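## Task

Remove the yellow sponge from the lowest drawer of the short, slim three-drawer file cabinet and set it in the tote so no part of it sticks out past the tote's walls. At the end all drawers in the room must be completely closed and the tote must be upright. No cabinet may be moved much from its spot. The robot must not topple or finish tilted, since that counts as failure. Anything held in place only by the robot at the end does not count.

## Robot and tools

ROBOT. A LeKiwi: a small three-omni-wheel base carrying one five-joint arm with a gripper. The shoulder sits 0.07 m ahead of the base centre and 0.21 m up; the hand reaches about 0.44 m from the shoulder. Loose objects may occasionally get nudged by something else.

FRAMES. Base frame: origin on the floor at the wheel centre, x forward, y left, z up. hand_pose is reported in this frame and marks the fixed jaw's tip point where the moving jaw closes. With all arm joints at zero, the hand's z axis points forward, x to the robot's right, y down; the moving jaw opens toward the hand's -y. Odometry frame is the base frame as it was when the scene began. base_odometry counts wheel rotation only, so wheel slip looks like travel; heading is positive to the left, -3.142 to 3.142. Joint readings carry fixed offsets up to 2.0 degrees each, so hand_pose may be off by roughly 26 mm.

execute_actions. Argument "actions": a list holding exactly one action or nothing (empty list only returns state and images). One action may hold "base", "joints", or both; they start together and may finish at different times.
- "base": exactly one relative move from where the base last reported itself: {"translate_m": d}, metres, forward positive, -1 to 1; {"sideways_m": d}, metres, left positive, -1 to 1; {"rotate_rad": d}, radians, left positive, -3.2 to 3.2. Roughly 0.20 m/s driving and 1.0 rad/s turning.
- "joints": a single object of absolute joint targets by name, radians (not offsets). shoulder_pan_rad -1.919 to 1.919 (0 straight ahead, positive turns to robot's right); shoulder_lift_rad -1.745 to 1.745 (0 upper arm about vertical, positive tips it forward); elbow_flex_rad -1.69 to 1.58 (0 forearm level when lift is 0, positive lowers the hand); wrist_flex_rad -1.658 to 1.658 (0 in line with forearm, positive aims jaws down); wrist_roll_rad -2.743 to 2.841 (positive counter-clockwise viewed from the forearm); gripper_rad 0 to 1.919 (0 closed). Done tolerances: ±0.02, ±0.1, ±0.07, ±0.03, ±0.02, ±0.02 in that order. Joint speeds 1.3 to 2.2 rad/s.
Omitted joints or base may keep pushing toward an earlier target without any status showing it. Unknown keys or out-of-range values get the call rejected with no motion.
"cameras": optional list from "cam_front", "cam_wrist", "all"; omitted, null or ["all"] gives both, [] gives none. The "pictures" line lists images in order.

wait: {"seconds": 0 to 10}; commands nothing and returns state and images.
zoom_image: {"camera": "cam_front" or "cam_wrist", "region": [x0, y0, x1, y1]} in pixels of that camera's newest full image, top-left origin, at most 504 by 504. cam_front is 644x476, cam_wrist is 476x644.
finished_scene: {"scene": current scene number}; irreversible, reports success and gives the next task. Only call it when the goal holds stably without the robot. Ending a reply with no tool call ends everything.

RESULT LINES. base_status / joint_status describe how each commanded motion ended. "done": reached target (for the base, wheels turned the full amount, slip included). "off_target": stopped short and may still push. "contact_stop" or "time_out": target dropped, holds where it stopped (the robot itself never reports contact_stop and keeps pushing on contact). "joint command not followed" with a "cause:" line: a safety check held back arm targets (gripper still obeyed); joints then show "not_followed" and may be retried each action; respond by sending fresh targets for all five arm joints. on_its_own lists what moved without your command. A stop in one call skips the remaining execute_actions, wait and finished_scene calls in that reply.

GRIPPER. Tip gap: 0.04 m at 0.5, 0.08 m at 1.0, 0.11 m fully open. Close to slightly less than the object's width rather than to 0. After closing, "off_target" means jaws met something; "done" may mean an empty grasp. Once stopped on an object, command 0.2 rad below the reading to hold it.

WEAK JOINTS. A joint or gripper blocked for 2 s total while targeted about 0.3 rad or more past its reading silently drops to 20% force. Restore it by targeting 0.1 rad from its reading, away from the obstacle (for the gripper this means opening, releasing the object).

BALANCE. The robot tips forward easily. At rest it holds 0.15 kg with hand at x = 0.25 m, only 0.03 kg at 0.43 m; with shoulder_lift_rad 1 or more, 0.04 kg at 0.25 m and nothing from 0.3 m. Pulling, pressing down on floor or furniture, or pushing up under a shelf can tip it; carry loads with the hand tucked in and avoid big sweeping arm moves.

HEAT. Holding loads warms motors, even while you are thinking. MOTOR HOT appears from 55 °C; at 70 °C an OVER-TEMPERATURE FAULT stops the arm, hot joints go limp until cooled, and affected keys read "limit_stop_at_motor_heat"; resend those targets afterward. The base still completes its command.

TIMING. The simulation keeps running while you compose a reply; the robot holds the last command meanwhile. Shorter robot motion is better.

AVOID. Dropping things, slipping, slamming drawers, hard collisions, shoving cabinets, knocking the tote over, and tipping the robot.

CAMERAS. cam_front: pinhole+radial, fovy 69.683°, K=[[341.91,0,321.128],[0,341.91,236.03],[0,0,1]]. cam_wrist: fovy 100.71°, K=[[266.788,0,238.235],[0,266.788,322.223],[0,0,1]].

Each tool is called after "Emit:" as name(argument=value, ...), one argument or row to a line, values as JSON.

## Session

Emit:
execute_actions(
  actions=[],
)

Scene clock: 0.00 s.
base_odometry: x=+0.000 y=+0.000 heading=+0.000 (m, m, rad; odometry frame)
base_status: not commanded
joint_positions: shoulder_pan_rad=+0.087 shoulder_lift_rad=-1.464 elbow_flex_rad=-0.207 wrist_flex_rad=+1.403 wrist_roll_rad=-1.492 gripper_rad=+1.920
joint_status: not commanded
hand_pose: x=+0.1253 y=+0.0027 z=+0.4244 quat_wxyz=(+0.794, +0.017, +0.606, -0.046) (m; base frame)
pictures: cam_front, cam_wrist
Images, in order (width x height): cam_front 644x476, cam_wrist 476x644.

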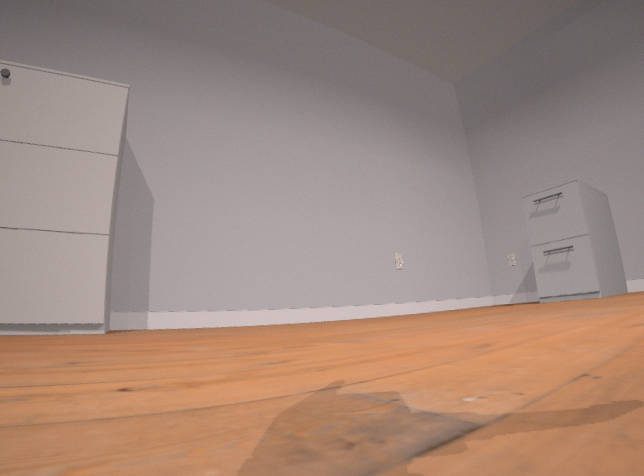

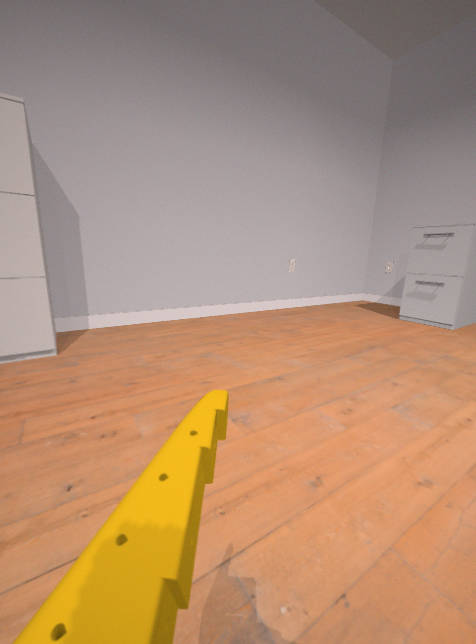

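Look around.

Emit:
execute_actions(
  actions=[
    {"base":{"rotate_rad":1.2}},
  ],
)

Emit:
execute_actions(
  actions=[
    {"base":{"rotate_rad":1.4}},
  ],
)

Emit:
execute_actions(
  actions=[
    {"base":{"rotate_rad":1.4}},
  ],
)

Emit:
execute_actions(
  actions=[
    {"base":{"rotate_rad":1.2}},
  ],
)

Scene clock: 4.70 s.
base_odometry: x=+0.000 y=+0.000 heading=+1.196 (m, m, rad; odometry frame)
base_status: done
joint_positions: shoulder_pan_rad=+0.087 shoulder_lift_rad=-1.464 elbow_flex_rad=-0.207 wrist_flex_rad=+1.403 wrist_roll_rad=-1.492 gripper_rad=+1.920
joint_status: not commanded
hand_pose: x=+0.1253 y=+0.0027 z=+0.4244 quat_wxyz=(+0.794, +0.017, +0.606, -0.046) (m; base frame)
pictures: cam_front, cam_wrist
Images, in order (width x height): cam_front 644x476, cam_wrist 476x644.

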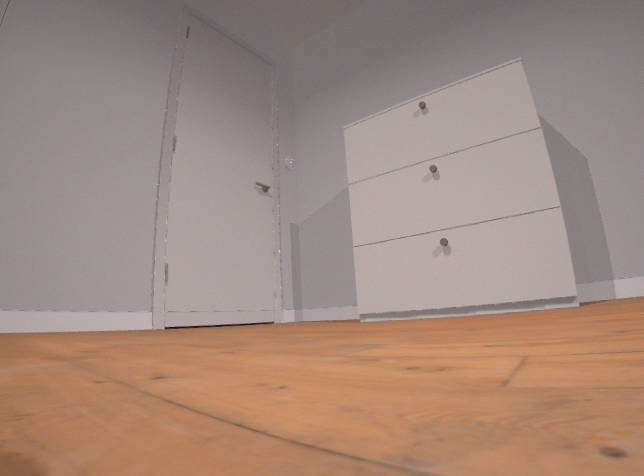

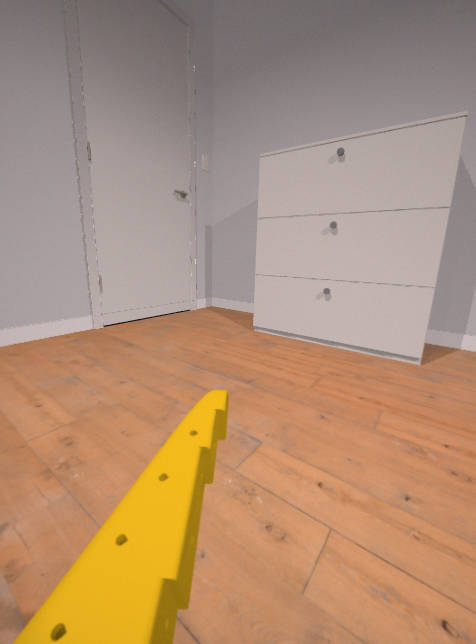

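Scene clock: 7.07 s.
base_odometry: x=+0.000 y=+0.000 heading=+2.593 (m, m, rad; odometry frame)
base_status: done
joint_positions: shoulder_pan_rad=+0.087 shoulder_lift_rad=-1.464 elbow_flex_rad=-0.207 wrist_flex_rad=+1.403 wrist_roll_rad=-1.492 gripper_rad=+1.920
joint_status: not commanded
hand_pose: x=+0.1253 y=+0.0027 z=+0.4244 quat_wxyz=(+0.794, +0.017, +0.606, -0.046) (m; base frame)
pictures: cam_front, cam_wrist
Images, in order (width x height): cam_front 644x476, cam_wrist 476x644.

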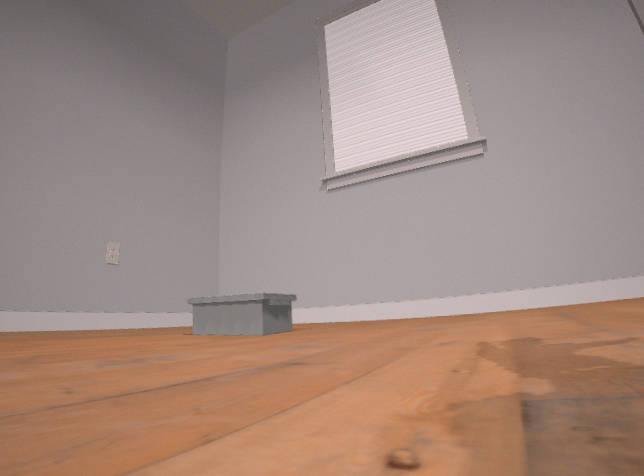

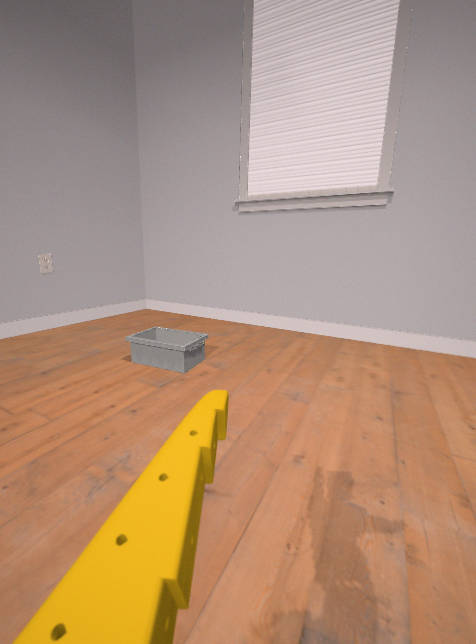

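Scene clock: 9.43 s.
base_odometry: x=+0.000 y=+0.000 heading=-2.295 (m, m, rad; odometry frame)
base_status: done
joint_positions: shoulder_pan_rad=+0.087 shoulder_lift_rad=-1.464 elbow_flex_rad=-0.207 wrist_flex_rad=+1.403 wrist_roll_rad=-1.492 gripper_rad=+1.920
joint_status: not commanded
hand_pose: x=+0.1253 y=+0.0027 z=+0.4244 quat_wxyz=(+0.794, +0.017, +0.606, -0.046) (m; base frame)
pictures: cam_front, cam_wrist
Images, in order (width x height): cam_front 644x476, cam_wrist 476x644.

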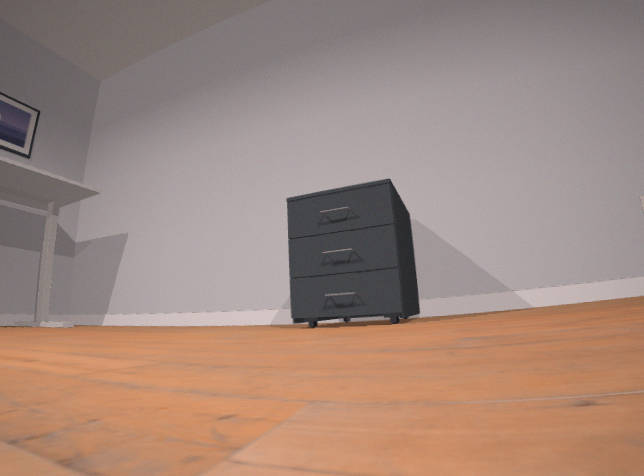

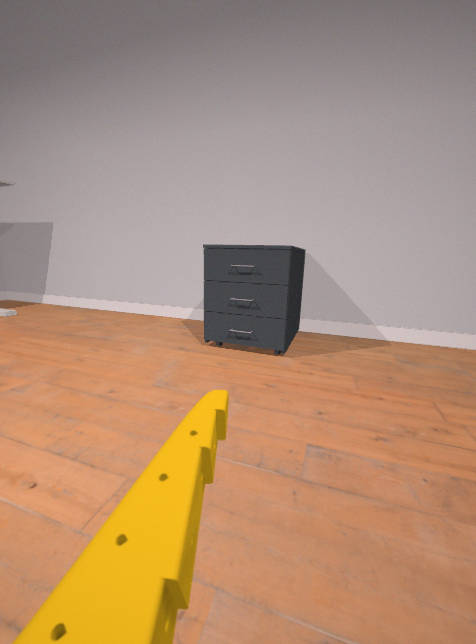

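Scene clock: 11.60 s.
base_odometry: x=+0.000 y=+0.000 heading=-1.098 (m, m, rad; odometry frame)
base_status: done
joint_positions: shoulder_pan_rad=+0.087 shoulder_lift_rad=-1.464 elbow_flex_rad=-0.207 wrist_flex_rad=+1.403 wrist_roll_rad=-1.492 gripper_rad=+1.920
joint_status: not commanded
hand_pose: x=+0.1253 y=+0.0027 z=+0.4244 quat_wxyz=(+0.794, +0.017, +0.606, -0.046) (m; base frame)
pictures: cam_front, cam_wrist
Images, in order (width x height): cam_front 644x476, cam_wrist 476x644.

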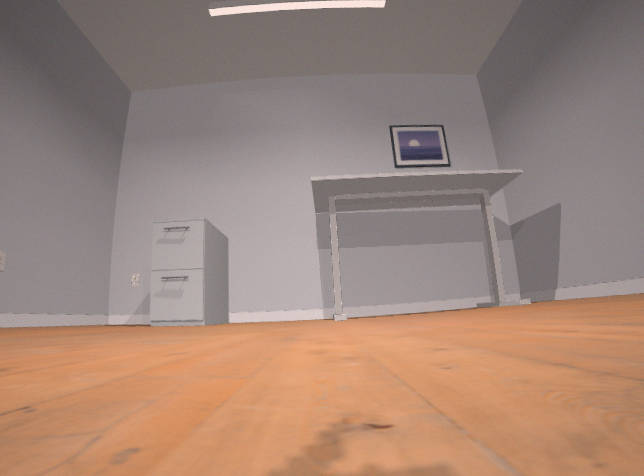

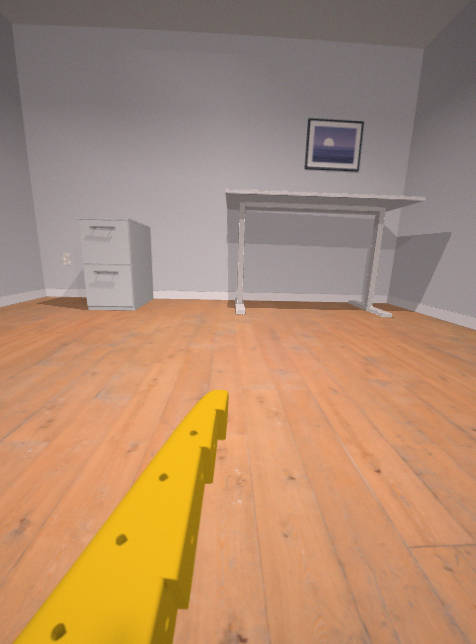

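Emit:
execute_actions(
  actions=[
    {"base":{"rotate_rad":-1.57},"joints":{"shoulder_pan_rad":0,"shoulder_lift_rad":-0.3,"elbow_flex_rad":1.2,"wrist_flex_rad":-0.7,"wrist_roll_rad":-1.5,"gripper_rad":1.0}},
  ],
)

Emit:
execute_actions(
  actions=[
    {"base":{"sideways_m":0.5}},
  ],
)

Emit:
execute_actions(
  actions=[
    {"base":{"translate_m":0.6}},
  ],
)

Scene clock: 18.60 s.
base_odometry: x=+0.000 y=+0.000 heading=-2.665 (m, m, rad; odometry frame)
base_status: done
joint_positions: shoulder_pan_rad=+0.009 shoulder_lift_rad=-0.300 elbow_flex_rad=+1.202 wrist_flex_rad=-0.686 wrist_roll_rad=-1.494 gripper_rad=+1.010
joint_status: all done
hand_pose: x=+0.3354 y=+0.0053 z=+0.1872 quat_wxyz=(+0.627, -0.008, +0.779, -0.012) (m; base frame)
pictures: cam_front, cam_wrist
Images, in order (width x height): cam_front 644x476, cam_wrist 476x644.

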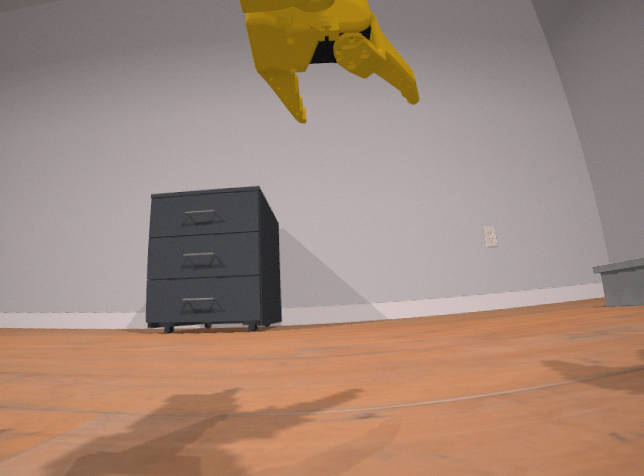

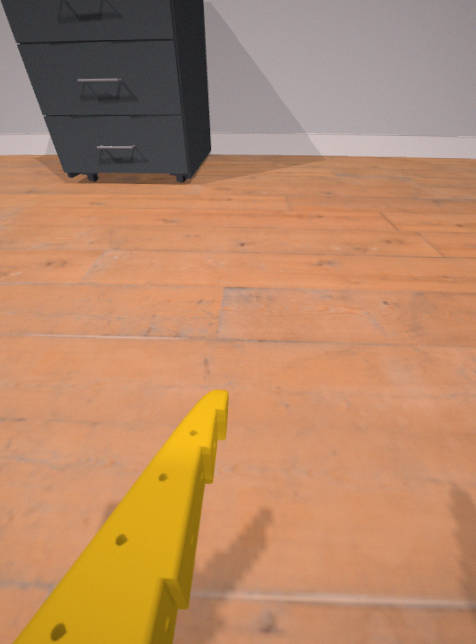

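Scene clock: 22.07 s.
base_odometry: x=+0.228 y=-0.444 heading=-2.666 (m, m, rad; odometry frame)
base_status: done
joint_positions: shoulder_pan_rad=+0.009 shoulder_lift_rad=-0.300 elbow_flex_rad=+1.202 wrist_flex_rad=-0.686 wrist_roll_rad=-1.494 gripper_rad=+1.010
joint_status: not commanded
hand_pose: x=+0.3354 y=+0.0053 z=+0.1872 quat_wxyz=(+0.627, -0.008, +0.779, -0.012) (m; base frame)
pictures: cam_front, cam_wrist
Images, in order (width x height): cam_front 644x476, cam_wrist 476x644.

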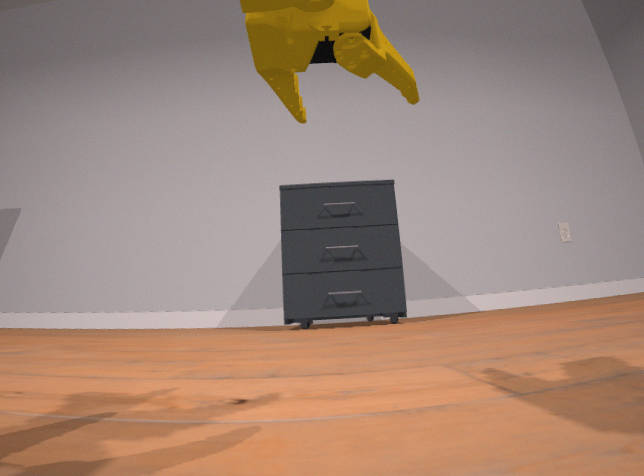

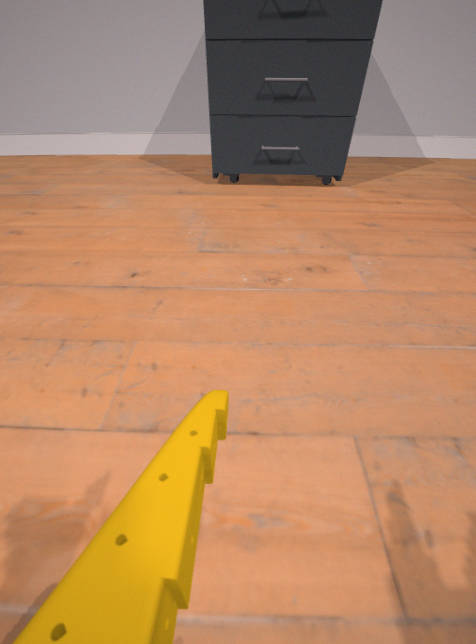

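Scene clock: 26.03 s.
base_odometry: x=-0.305 y=-0.718 heading=-2.666 (m, m, rad; odometry frame)
base_status: done
joint_positions: shoulder_pan_rad=+0.009 shoulder_lift_rad=-0.300 elbow_flex_rad=+1.203 wrist_flex_rad=-0.686 wrist_roll_rad=-1.494 gripper_rad=+1.010
joint_status: not commanded
hand_pose: x=+0.3352 y=+0.0053 z=+0.1869 quat_wxyz=(+0.626, -0.008, +0.780, -0.012) (m; base frame)
pictures: cam_front, cam_wrist
Images, in order (width x height): cam_front 644x476, cam_wrist 476x644.

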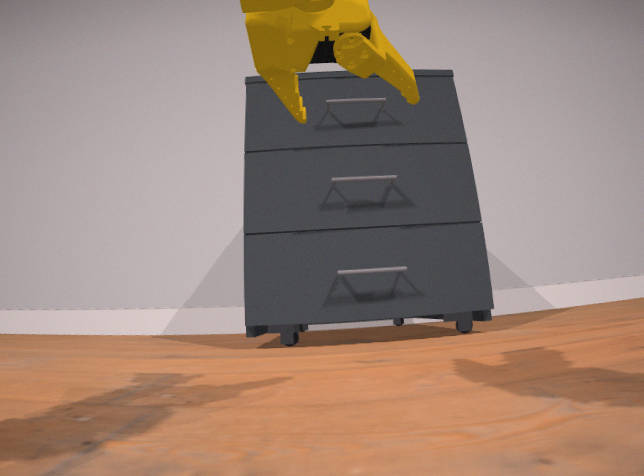

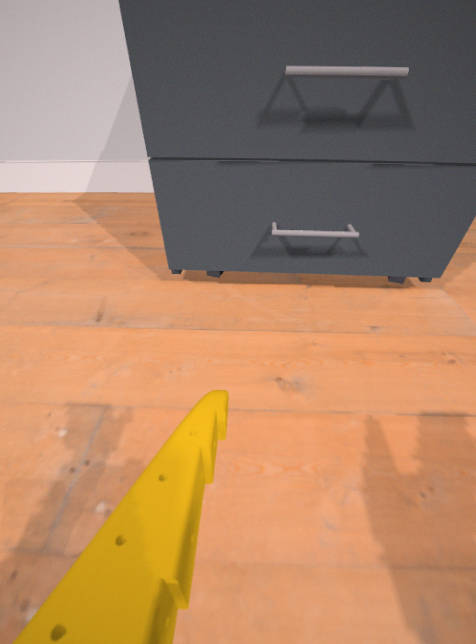

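Emit:
execute_actions(
  actions=[
    {"base":{"sideways_m":-0.11},"joints":{"elbow_flex_rad":1.35,"wrist_flex_rad":-1.05,"wrist_roll_rad":0}},
  ],
)

Emit:
execute_actions(
  actions=[
    {"base":{"translate_m":0.35}},
  ],
)

Scene clock: 31.77 s.
base_odometry: x=-0.355 y=-0.621 heading=-2.665 (m, m, rad; odometry frame)
base_status: done
joint_positions: shoulder_pan_rad=+0.009 shoulder_lift_rad=-0.300 elbow_flex_rad=+1.352 wrist_flex_rad=-1.036 wrist_roll_rad=-0.007 gripper_rad=+1.010
joint_status: all done
hand_pose: x=+0.3227 y=-0.0022 z=+0.1996 quat_wxyz=(+0.507, -0.488, +0.520, -0.484) (m; base frame)
pictures: cam_front, cam_wrist
Images, in order (width x height): cam_front 644x476, cam_wrist 476x644.

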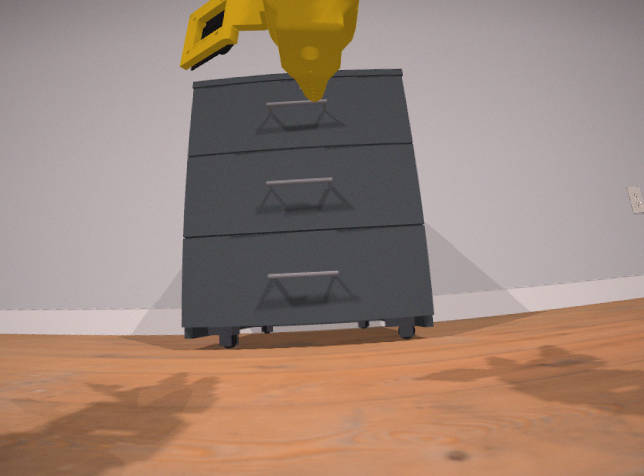

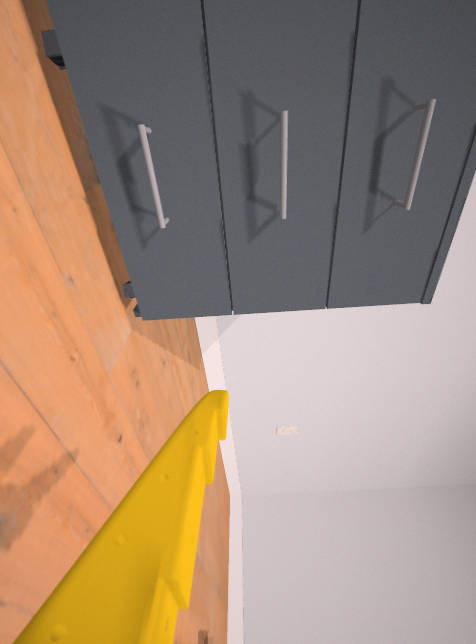

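Scene clock: 34.50 s.
base_odometry: x=-0.665 y=-0.781 heading=-2.664 (m, m, rad; odometry frame)
base_status: done
joint_positions: shoulder_pan_rad=+0.001 shoulder_lift_rad=-0.298 elbow_flex_rad=+1.366 wrist_flex_rad=-1.045 wrist_roll_rad=-0.007 gripper_rad=+1.010
joint_status: not commanded
hand_pose: x=+0.3210 y=-0.0003 z=+0.1975 quat_wxyz=(+0.508, -0.491, +0.520, -0.481) (m; base frame)
pictures: cam_front, cam_wrist
Images, in order (width x height): cam_front 644x476, cam_wrist 476x644.

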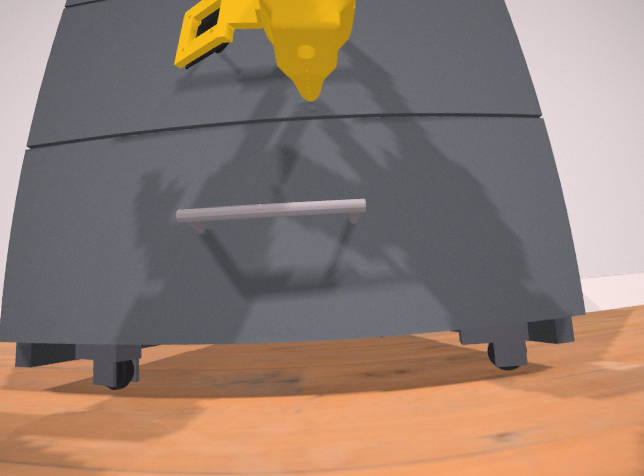

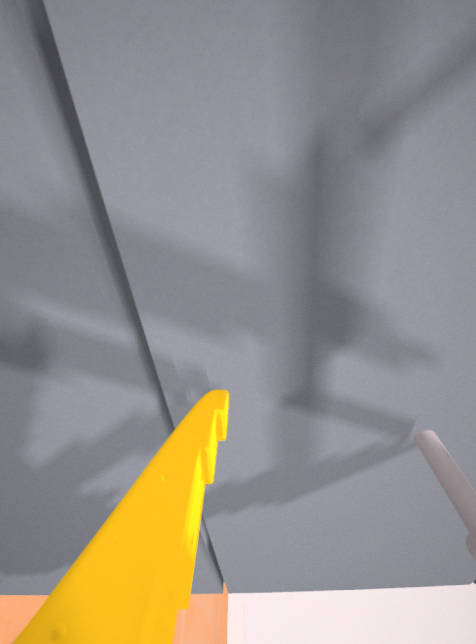

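Emit:
execute_actions(
  actions=[
    {"base":{"translate_m":-0.12},"joints":{"shoulder_lift_rad":0.3,"elbow_flex_rad":1.2,"wrist_flex_rad":-1.05,"gripper_rad":0.7}},
  ],
)

Scene clock: 43.00 s.
base_odometry: x=-0.559 y=-0.726 heading=-2.664 (m, m, rad; odometry frame)
base_status: done
joint_positions: shoulder_pan_rad=+0.003 shoulder_lift_rad=+0.306 elbow_flex_rad=+1.202 wrist_flex_rad=-1.050 wrist_roll_rad=-0.003 gripper_rad=+0.710
joint_status: all done
hand_pose: x=+0.3122 y=-0.0007 z=+0.0954 quat_wxyz=(+0.382, -0.584, +0.617, -0.364) (m; base frame)
pictures: cam_front, cam_wrist
Images, in order (width x height): cam_front 644x476, cam_wrist 476x644.

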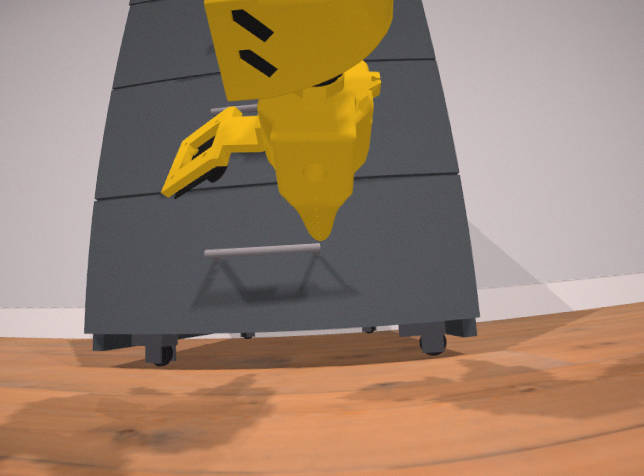

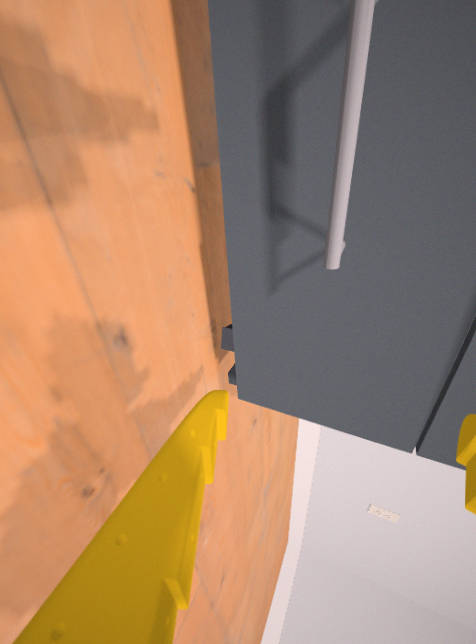

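Emit:
execute_actions(
  actions=[
    {"base":{"sideways_m":0.06},"joints":{"shoulder_lift_rad":0.25}},
  ],
)

Emit:
execute_actions(
  actions=[
    {"base":{"translate_m":0.09}},
  ],
)

Scene clock: 46.67 s.
base_odometry: x=-0.532 y=-0.779 heading=-2.666 (m, m, rad; odometry frame)
base_status: done
joint_positions: shoulder_pan_rad=+0.003 shoulder_lift_rad=+0.286 elbow_flex_rad=+1.202 wrist_flex_rad=-1.050 wrist_roll_rad=-0.003 gripper_rad=+0.710
joint_status: all done
hand_pose: x=+0.3144 y=-0.0007 z=+0.0997 quat_wxyz=(+0.388, -0.580, +0.613, -0.370) (m; base frame)
pictures: cam_front, cam_wrist
Images, in order (width x height): cam_front 644x476, cam_wrist 476x644.

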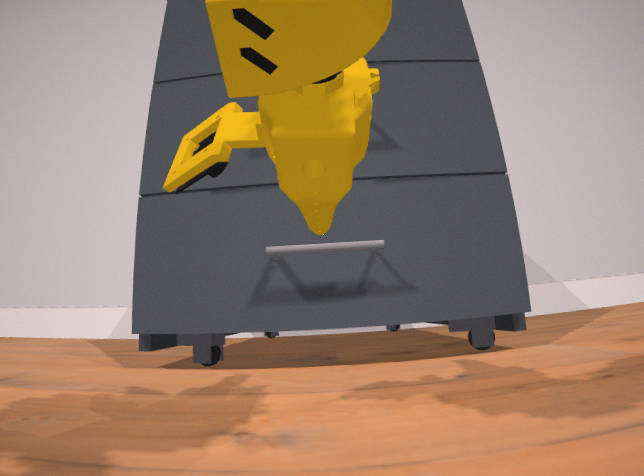

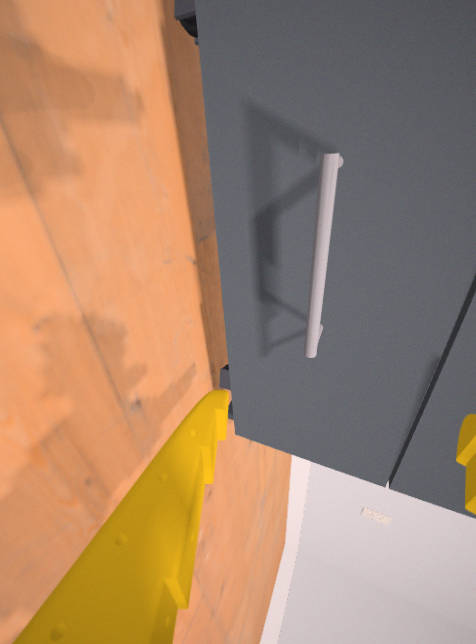

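Scene clock: 48.07 s.
base_odometry: x=-0.611 y=-0.820 heading=-2.666 (m, m, rad; odometry frame)
base_status: done
joint_positions: shoulder_pan_rad=+0.003 shoulder_lift_rad=+0.286 elbow_flex_rad=+1.202 wrist_flex_rad=-1.050 wrist_roll_rad=-0.003 gripper_rad=+0.710
joint_status: not commanded
hand_pose: x=+0.3144 y=-0.0007 z=+0.0997 quat_wxyz=(+0.388, -0.580, +0.613, -0.370) (m; base frame)
pictures: cam_front, cam_wrist
Images, in order (width x height): cam_front 644x476, cam_wrist 476x644.

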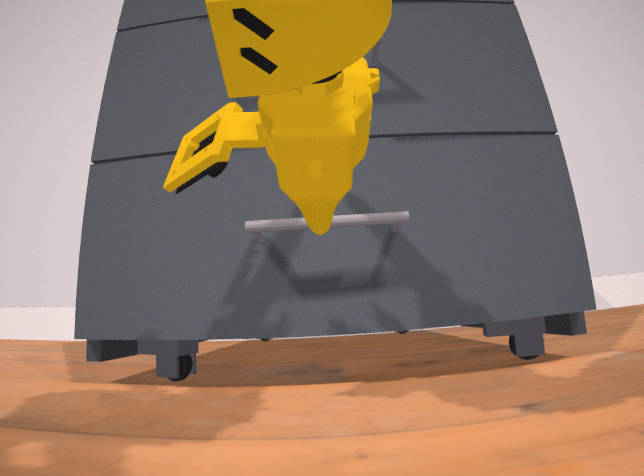

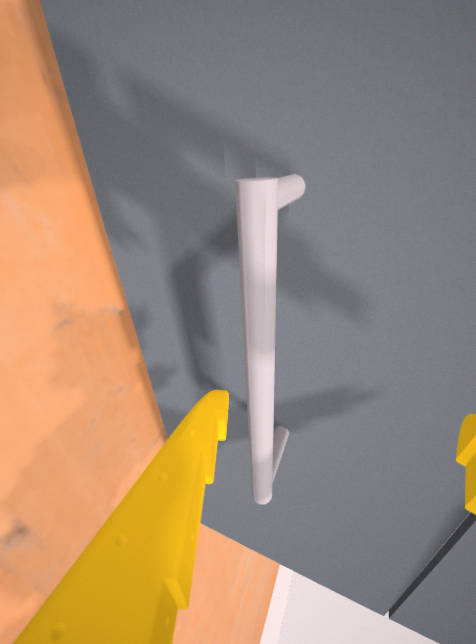

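Bar is between the jaws; advance, grip, pull.

Emit:
execute_actions(
  actions=[
    {"base":{"translate_m":0.03}},
  ],
  cameras=[],
)

Emit:
execute_actions(
  actions=[
    {"joints":{"gripper_rad":0.0}},
  ],
  cameras=[],
)

Emit:
execute_actions(
  actions=[
    {"base":{"translate_m":-0.25}},
  ],
)

Scene clock: 51.20 s.
base_odometry: x=-0.637 y=-0.834 heading=-2.665 (m, m, rad; odometry frame)
base_status: done
joint_positions: shoulder_pan_rad=+0.001 shoulder_lift_rad=+0.283 elbow_flex_rad=+1.220 wrist_flex_rad=-1.048 wrist_roll_rad=-0.003 gripper_rad=+0.710
joint_status: not commanded
hand_pose: x=+0.3107 y=-0.0003 z=+0.0972 quat_wxyz=(+0.384, -0.584, +0.616, -0.365) (m; base frame)
pictures: none
No camera images: the call's "cameras" was empty. Leave "cameras" out to get every camera's image.

Scene clock: 52.17 s.
base_odometry: x=-0.637 y=-0.834 heading=-2.666 (m, m, rad; odometry frame)
base_status: not commanded
joint_positions: shoulder_pan_rad=+0.001 shoulder_lift_rad=+0.280 elbow_flex_rad=+1.212 wrist_flex_rad=-1.048 wrist_roll_rad=-0.003 gripper_rad=+0.028
joint_status: gripper_rad off_target (ended at +0.028, target +0.000)
hand_pose: x=+0.3127 y=-0.0003 z=+0.0991 quat_wxyz=(+0.387, -0.582, +0.613, -0.368) (m; base frame)
pictures: none
No camera images: the call's "cameras" was empty. Leave "cameras" out to get every camera's image.

Scene clock: 54.40 s.
base_odometry: x=-0.415 y=-0.719 heading=-2.664 (m, m, rad; odometry frame)
base_status: done
joint_positions: shoulder_pan_rad=-0.011 shoulder_lift_rad=+0.276 elbow_flex_rad=+1.211 wrist_flex_rad=-1.042 wrist_roll_rad=-0.003 gripper_rad=+0.017
joint_status: not commanded
hand_pose: x=+0.3130 y=+0.0027 z=+0.0994 quat_wxyz=(+0.389, -0.586, +0.610, -0.365) (m; base frame)
pictures: cam_front, cam_wrist
Images, in order (width x height): cam_front 644x476, cam_wrist 476x644.

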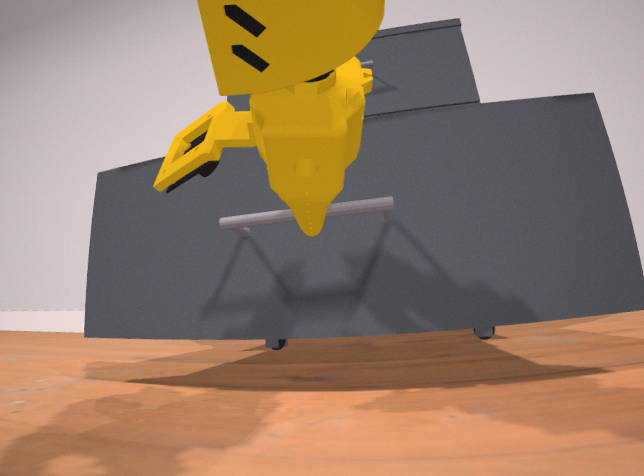

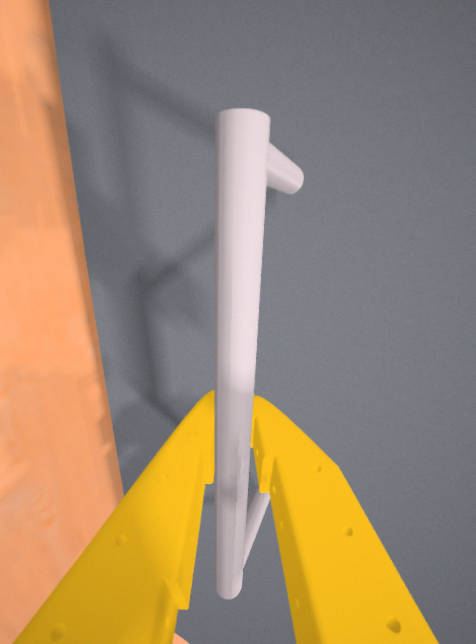

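Works. Pull a bit more, release, look in.

Emit:
execute_actions(
  actions=[
    {"base":{"translate_m":-0.06}},
  ],
  cameras=[],
)

Emit:
execute_actions(
  actions=[
    {"joints":{"gripper_rad":0.7}},
  ],
  cameras=[],
)

Emit:
execute_actions(
  actions=[
    {"base":{"translate_m":-0.08}},
  ],
  cameras=[],
)

Emit:
execute_actions(
  actions=[
    {"joints":{"shoulder_lift_rad":-0.3,"elbow_flex_rad":-0.2,"wrist_flex_rad":1.4,"wrist_roll_rad":-1.5,"gripper_rad":1.0}},
  ],
  cameras=[],
)

Emit:
execute_actions(
  actions=[
    {"base":{"translate_m":0.2}},
  ],
)

Scene clock: 58.90 s.
base_odometry: x=-0.362 y=-0.692 heading=-2.664 (m, m, rad; odometry frame)
base_status: done
joint_positions: shoulder_pan_rad=-0.011 shoulder_lift_rad=+0.277 elbow_flex_rad=+1.217 wrist_flex_rad=-1.040 wrist_roll_rad=-0.003 gripper_rad=+0.010
joint_status: not commanded
hand_pose: x=+0.3114 y=+0.0027 z=+0.0979 quat_wxyz=(+0.386, -0.587, +0.612, -0.363) (m; base frame)
pictures: none
No camera images: the call's "cameras" was empty. Leave "cameras" out to get every camera's image.

Scene clock: 59.80 s.
base_odometry: x=-0.362 y=-0.692 heading=-2.664 (m, m, rad; odometry frame)
base_status: not commanded
joint_positions: shoulder_pan_rad=-0.010 shoulder_lift_rad=+0.277 elbow_flex_rad=+1.217 wrist_flex_rad=-1.040 wrist_roll_rad=-0.003 gripper_rad=+0.688
joint_status: all done
hand_pose: x=+0.3115 y=+0.0023 z=+0.0979 quat_wxyz=(+0.386, -0.587, +0.612, -0.363) (m; base frame)
pictures: none
No camera images: the call's "cameras" was empty. Leave "cameras" out to get every camera's image.

Scene clock: 61.13 s.
base_odometry: x=-0.292 y=-0.655 heading=-2.664 (m, m, rad; odometry frame)
base_status: done
joint_positions: shoulder_pan_rad=-0.010 shoulder_lift_rad=+0.277 elbow_flex_rad=+1.217 wrist_flex_rad=-1.040 wrist_roll_rad=-0.003 gripper_rad=+0.690
joint_status: not commanded
hand_pose: x=+0.3115 y=+0.0023 z=+0.0979 quat_wxyz=(+0.386, -0.587, +0.612, -0.363) (m; base frame)
pictures: none
No camera images: the call's "cameras" was empty. Leave "cameras" out to get every camera's image.

Scene clock: 63.37 s.
base_odometry: x=-0.292 y=-0.655 heading=-2.664 (m, m, rad; odometry frame)
base_status: not commanded
joint_positions: shoulder_pan_rad=-0.010 shoulder_lift_rad=-0.267 elbow_flex_rad=-0.168 wrist_flex_rad=+1.397 wrist_roll_rad=-1.494 gripper_rad=+0.990
joint_status: all done
hand_pose: x=+0.3062 y=+0.0100 z=+0.2546 quat_wxyz=(+0.300, -0.018, +0.954, -0.003) (m; base frame)
pictures: none
No camera images: the call's "cameras" was empty. Leave "cameras" out to get every camera's image.

Scene clock: 65.33 s.
base_odometry: x=-0.469 y=-0.747 heading=-2.664 (m, m, rad; odometry frame)
base_status: done
joint_positions: shoulder_pan_rad=-0.010 shoulder_lift_rad=-0.267 elbow_flex_rad=-0.168 wrist_flex_rad=+1.397 wrist_roll_rad=-1.494 gripper_rad=+0.990
joint_status: not commanded
hand_pose: x=+0.3062 y=+0.0100 z=+0.2546 quat_wxyz=(+0.300, -0.018, +0.954, -0.003) (m; base frame)
pictures: cam_front, cam_wrist
Images, in order (width x height): cam_front 644x476, cam_wrist 476x644.

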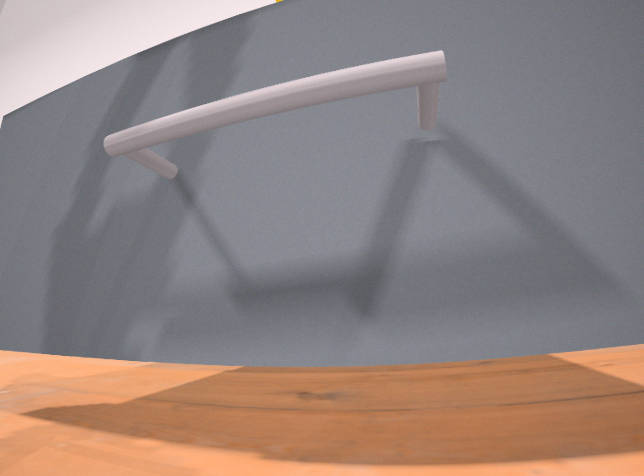

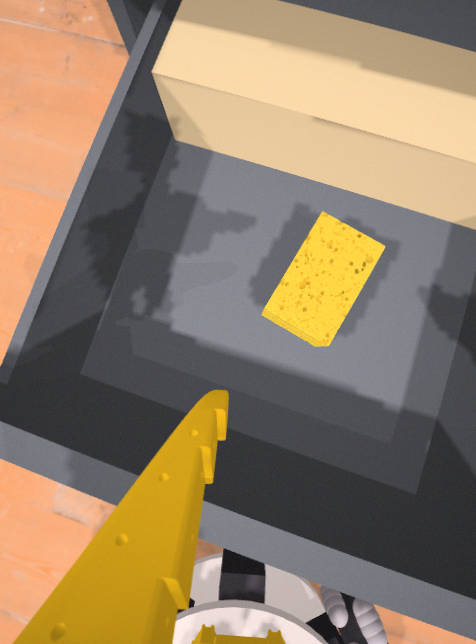

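Emit:
execute_actions(
  actions=[
    {"base":{"translate_m":-0.02},"joints":{"shoulder_lift_rad":0.2,"elbow_flex_rad":-0.3,"wrist_flex_rad":1.6}},
  ],
  cameras=[],
)

Emit:
execute_actions(
  actions=[
    {"base":{"sideways_m":-0.08}},
  ],
)

Scene clock: 71.47 s.
base_odometry: x=-0.452 y=-0.738 heading=-2.664 (m, m, rad; odometry frame)
base_status: done
joint_positions: shoulder_pan_rad=-0.010 shoulder_lift_rad=+0.210 elbow_flex_rad=-0.269 wrist_flex_rad=+1.595 wrist_roll_rad=-1.494 gripper_rad=+0.990
joint_status: all done
hand_pose: x=+0.2877 y=+0.0098 z=+0.1660 quat_wxyz=(+0.018, -0.019, +1.000, +0.000) (m; base frame)
pictures: none
No camera images: the call's "cameras" was empty. Leave "cameras" out to get every camera's image.

Scene clock: 72.80 s.
base_odometry: x=-0.488 y=-0.668 heading=-2.662 (m, m, rad; odometry frame)
base_status: done
joint_positions: shoulder_pan_rad=-0.008 shoulder_lift_rad=+0.210 elbow_flex_rad=-0.271 wrist_flex_rad=+1.595 wrist_roll_rad=-1.494 gripper_rad=+0.990
joint_status: not commanded
hand_pose: x=+0.2880 y=+0.0095 z=+0.1662 quat_wxyz=(+0.019, -0.018, +1.000, +0.000) (m; base frame)
pictures: cam_front, cam_wrist
Images, in order (width x height): cam_front 644x476, cam_wrist 476x644.

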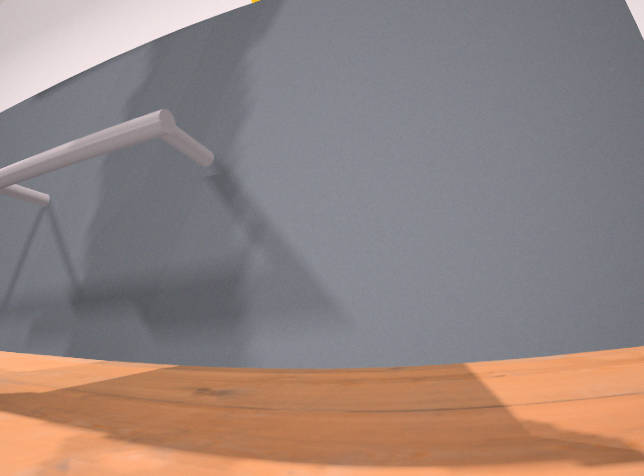

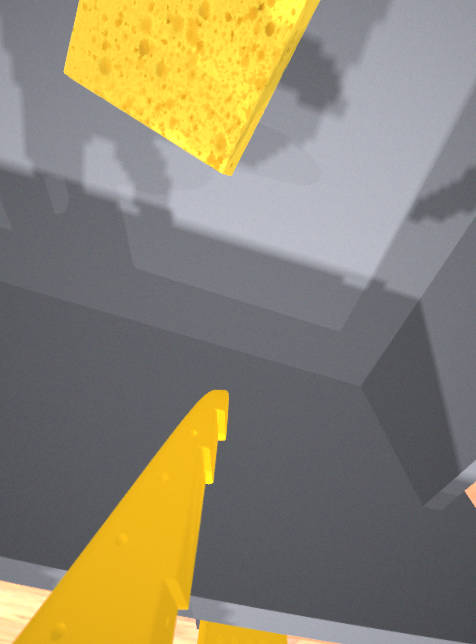

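Emit:
execute_actions(
  actions=[
    {"base":{"sideways_m":0.04},"joints":{"shoulder_lift_rad":0.75,"elbow_flex_rad":-0.85,"wrist_flex_rad":1.62,"wrist_roll_rad":-1.9}},
  ],
)

Scene clock: 77.43 s.
base_odometry: x=-0.470 y=-0.703 heading=-2.664 (m, m, rad; odometry frame)
base_status: done
joint_positions: shoulder_pan_rad=-0.008 shoulder_lift_rad=+0.768 elbow_flex_rad=-0.819 wrist_flex_rad=+1.615 wrist_roll_rad=-1.894 gripper_rad=+0.990
joint_status: all done
hand_pose: x=+0.3338 y=+0.0094 z=+0.1219 quat_wxyz=(+0.003, +0.181, +0.983, +0.001) (m; base frame)
pictures: cam_front, cam_wrist
Images, in order (width x height): cam_front 644x476, cam_wrist 476x644.

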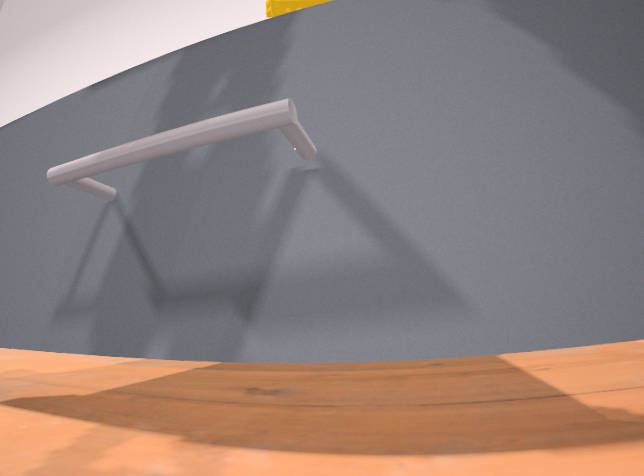

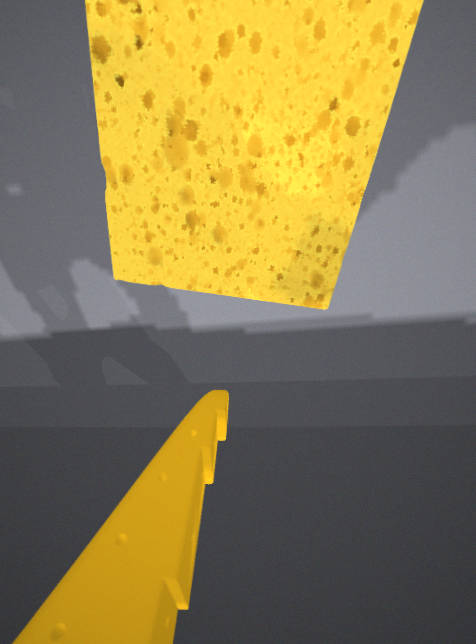

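Emit:
execute_actions(
  actions=[
    {"joints":{"shoulder_pan_rad":-0.2,"wrist_flex_rad":1.2,"elbow_flex_rad":-0.9,"wrist_roll_rad":-2.05,"gripper_rad":1.2}},
  ],
)

Scene clock: 80.70 s.
base_odometry: x=-0.470 y=-0.703 heading=-2.664 (m, m, rad; odometry frame)
base_status: not commanded
joint_positions: shoulder_pan_rad=-0.191 shoulder_lift_rad=+0.770 elbow_flex_rad=-0.868 wrist_flex_rad=+1.210 wrist_roll_rad=-2.043 gripper_rad=+1.190
joint_status: all done
hand_pose: x=+0.3967 y=+0.0705 z=+0.1464 quat_wxyz=(+0.213, +0.160, +0.961, +0.079) (m; base frame)
pictures: cam_front, cam_wrist
Images, in order (width x height): cam_front 644x476, cam_wrist 476x644.

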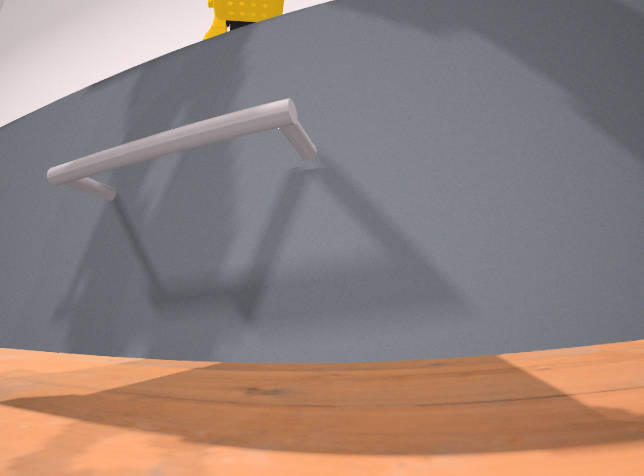

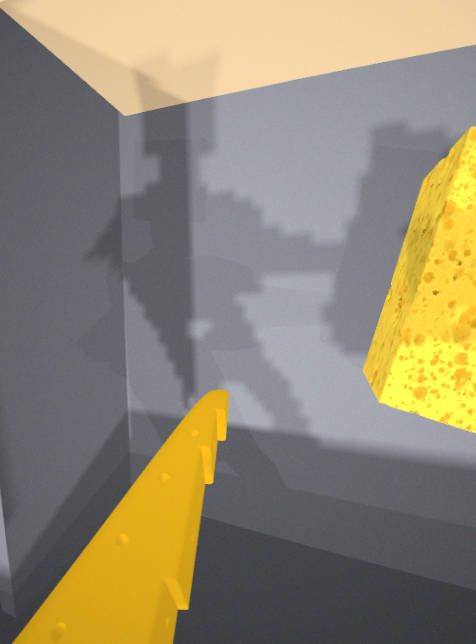

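Too far left. Correct and descend.

Emit:
execute_actions(
  actions=[
    {"joints":{"shoulder_pan_rad":-0.1,"wrist_roll_rad":-1.8}},
  ],
  cameras=[],
)

Emit:
execute_actions(
  actions=[
    {"joints":{"shoulder_lift_rad":0.93,"wrist_flex_rad":1.1}},
  ],
)

Scene clock: 83.20 s.
base_odometry: x=-0.470 y=-0.703 heading=-2.664 (m, m, rad; odometry frame)
base_status: not commanded
joint_positions: shoulder_pan_rad=-0.109 shoulder_lift_rad=+0.770 elbow_flex_rad=-0.868 wrist_flex_rad=+1.210 wrist_roll_rad=-1.807 gripper_rad=+1.190
joint_status: all done
hand_pose: x=+0.3997 y=+0.0440 z=+0.1456 quat_wxyz=(+0.223, +0.085, +0.970, +0.044) (m; base frame)
pictures: none
No camera images: the call's "cameras" was empty. Leave "cameras" out to get every camera's image.

Scene clock: 83.93 s.
base_odometry: x=-0.470 y=-0.703 heading=-2.664 (m, m, rad; odometry frame)
base_status: not commanded
joint_positions: shoulder_pan_rad=-0.109 shoulder_lift_rad=+0.952 elbow_flex_rad=-0.869 wrist_flex_rad=+1.110 wrist_roll_rad=-1.807 gripper_rad=+1.190
joint_status: all done
hand_pose: x=+0.3985 y=+0.0439 z=+0.0969 quat_wxyz=(+0.184, +0.086, +0.978, +0.037) (m; base frame)
pictures: cam_front, cam_wrist
Images, in order (width x height): cam_front 644x476, cam_wrist 476x644.

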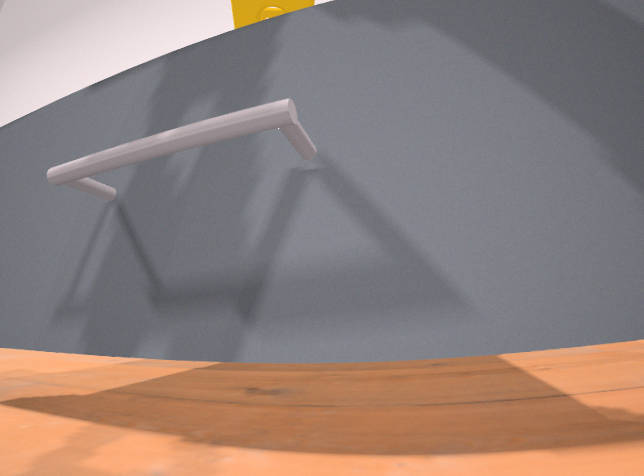

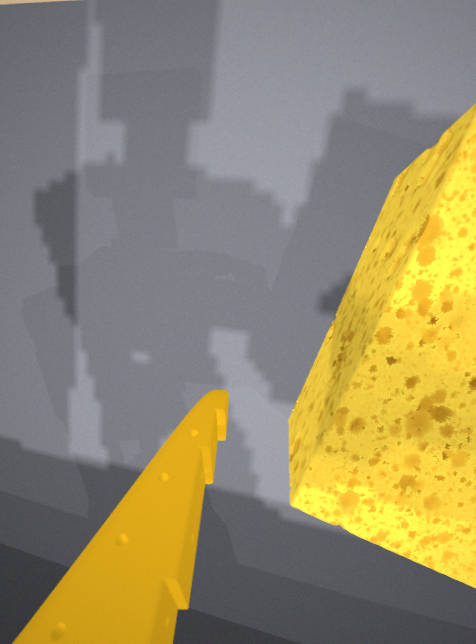

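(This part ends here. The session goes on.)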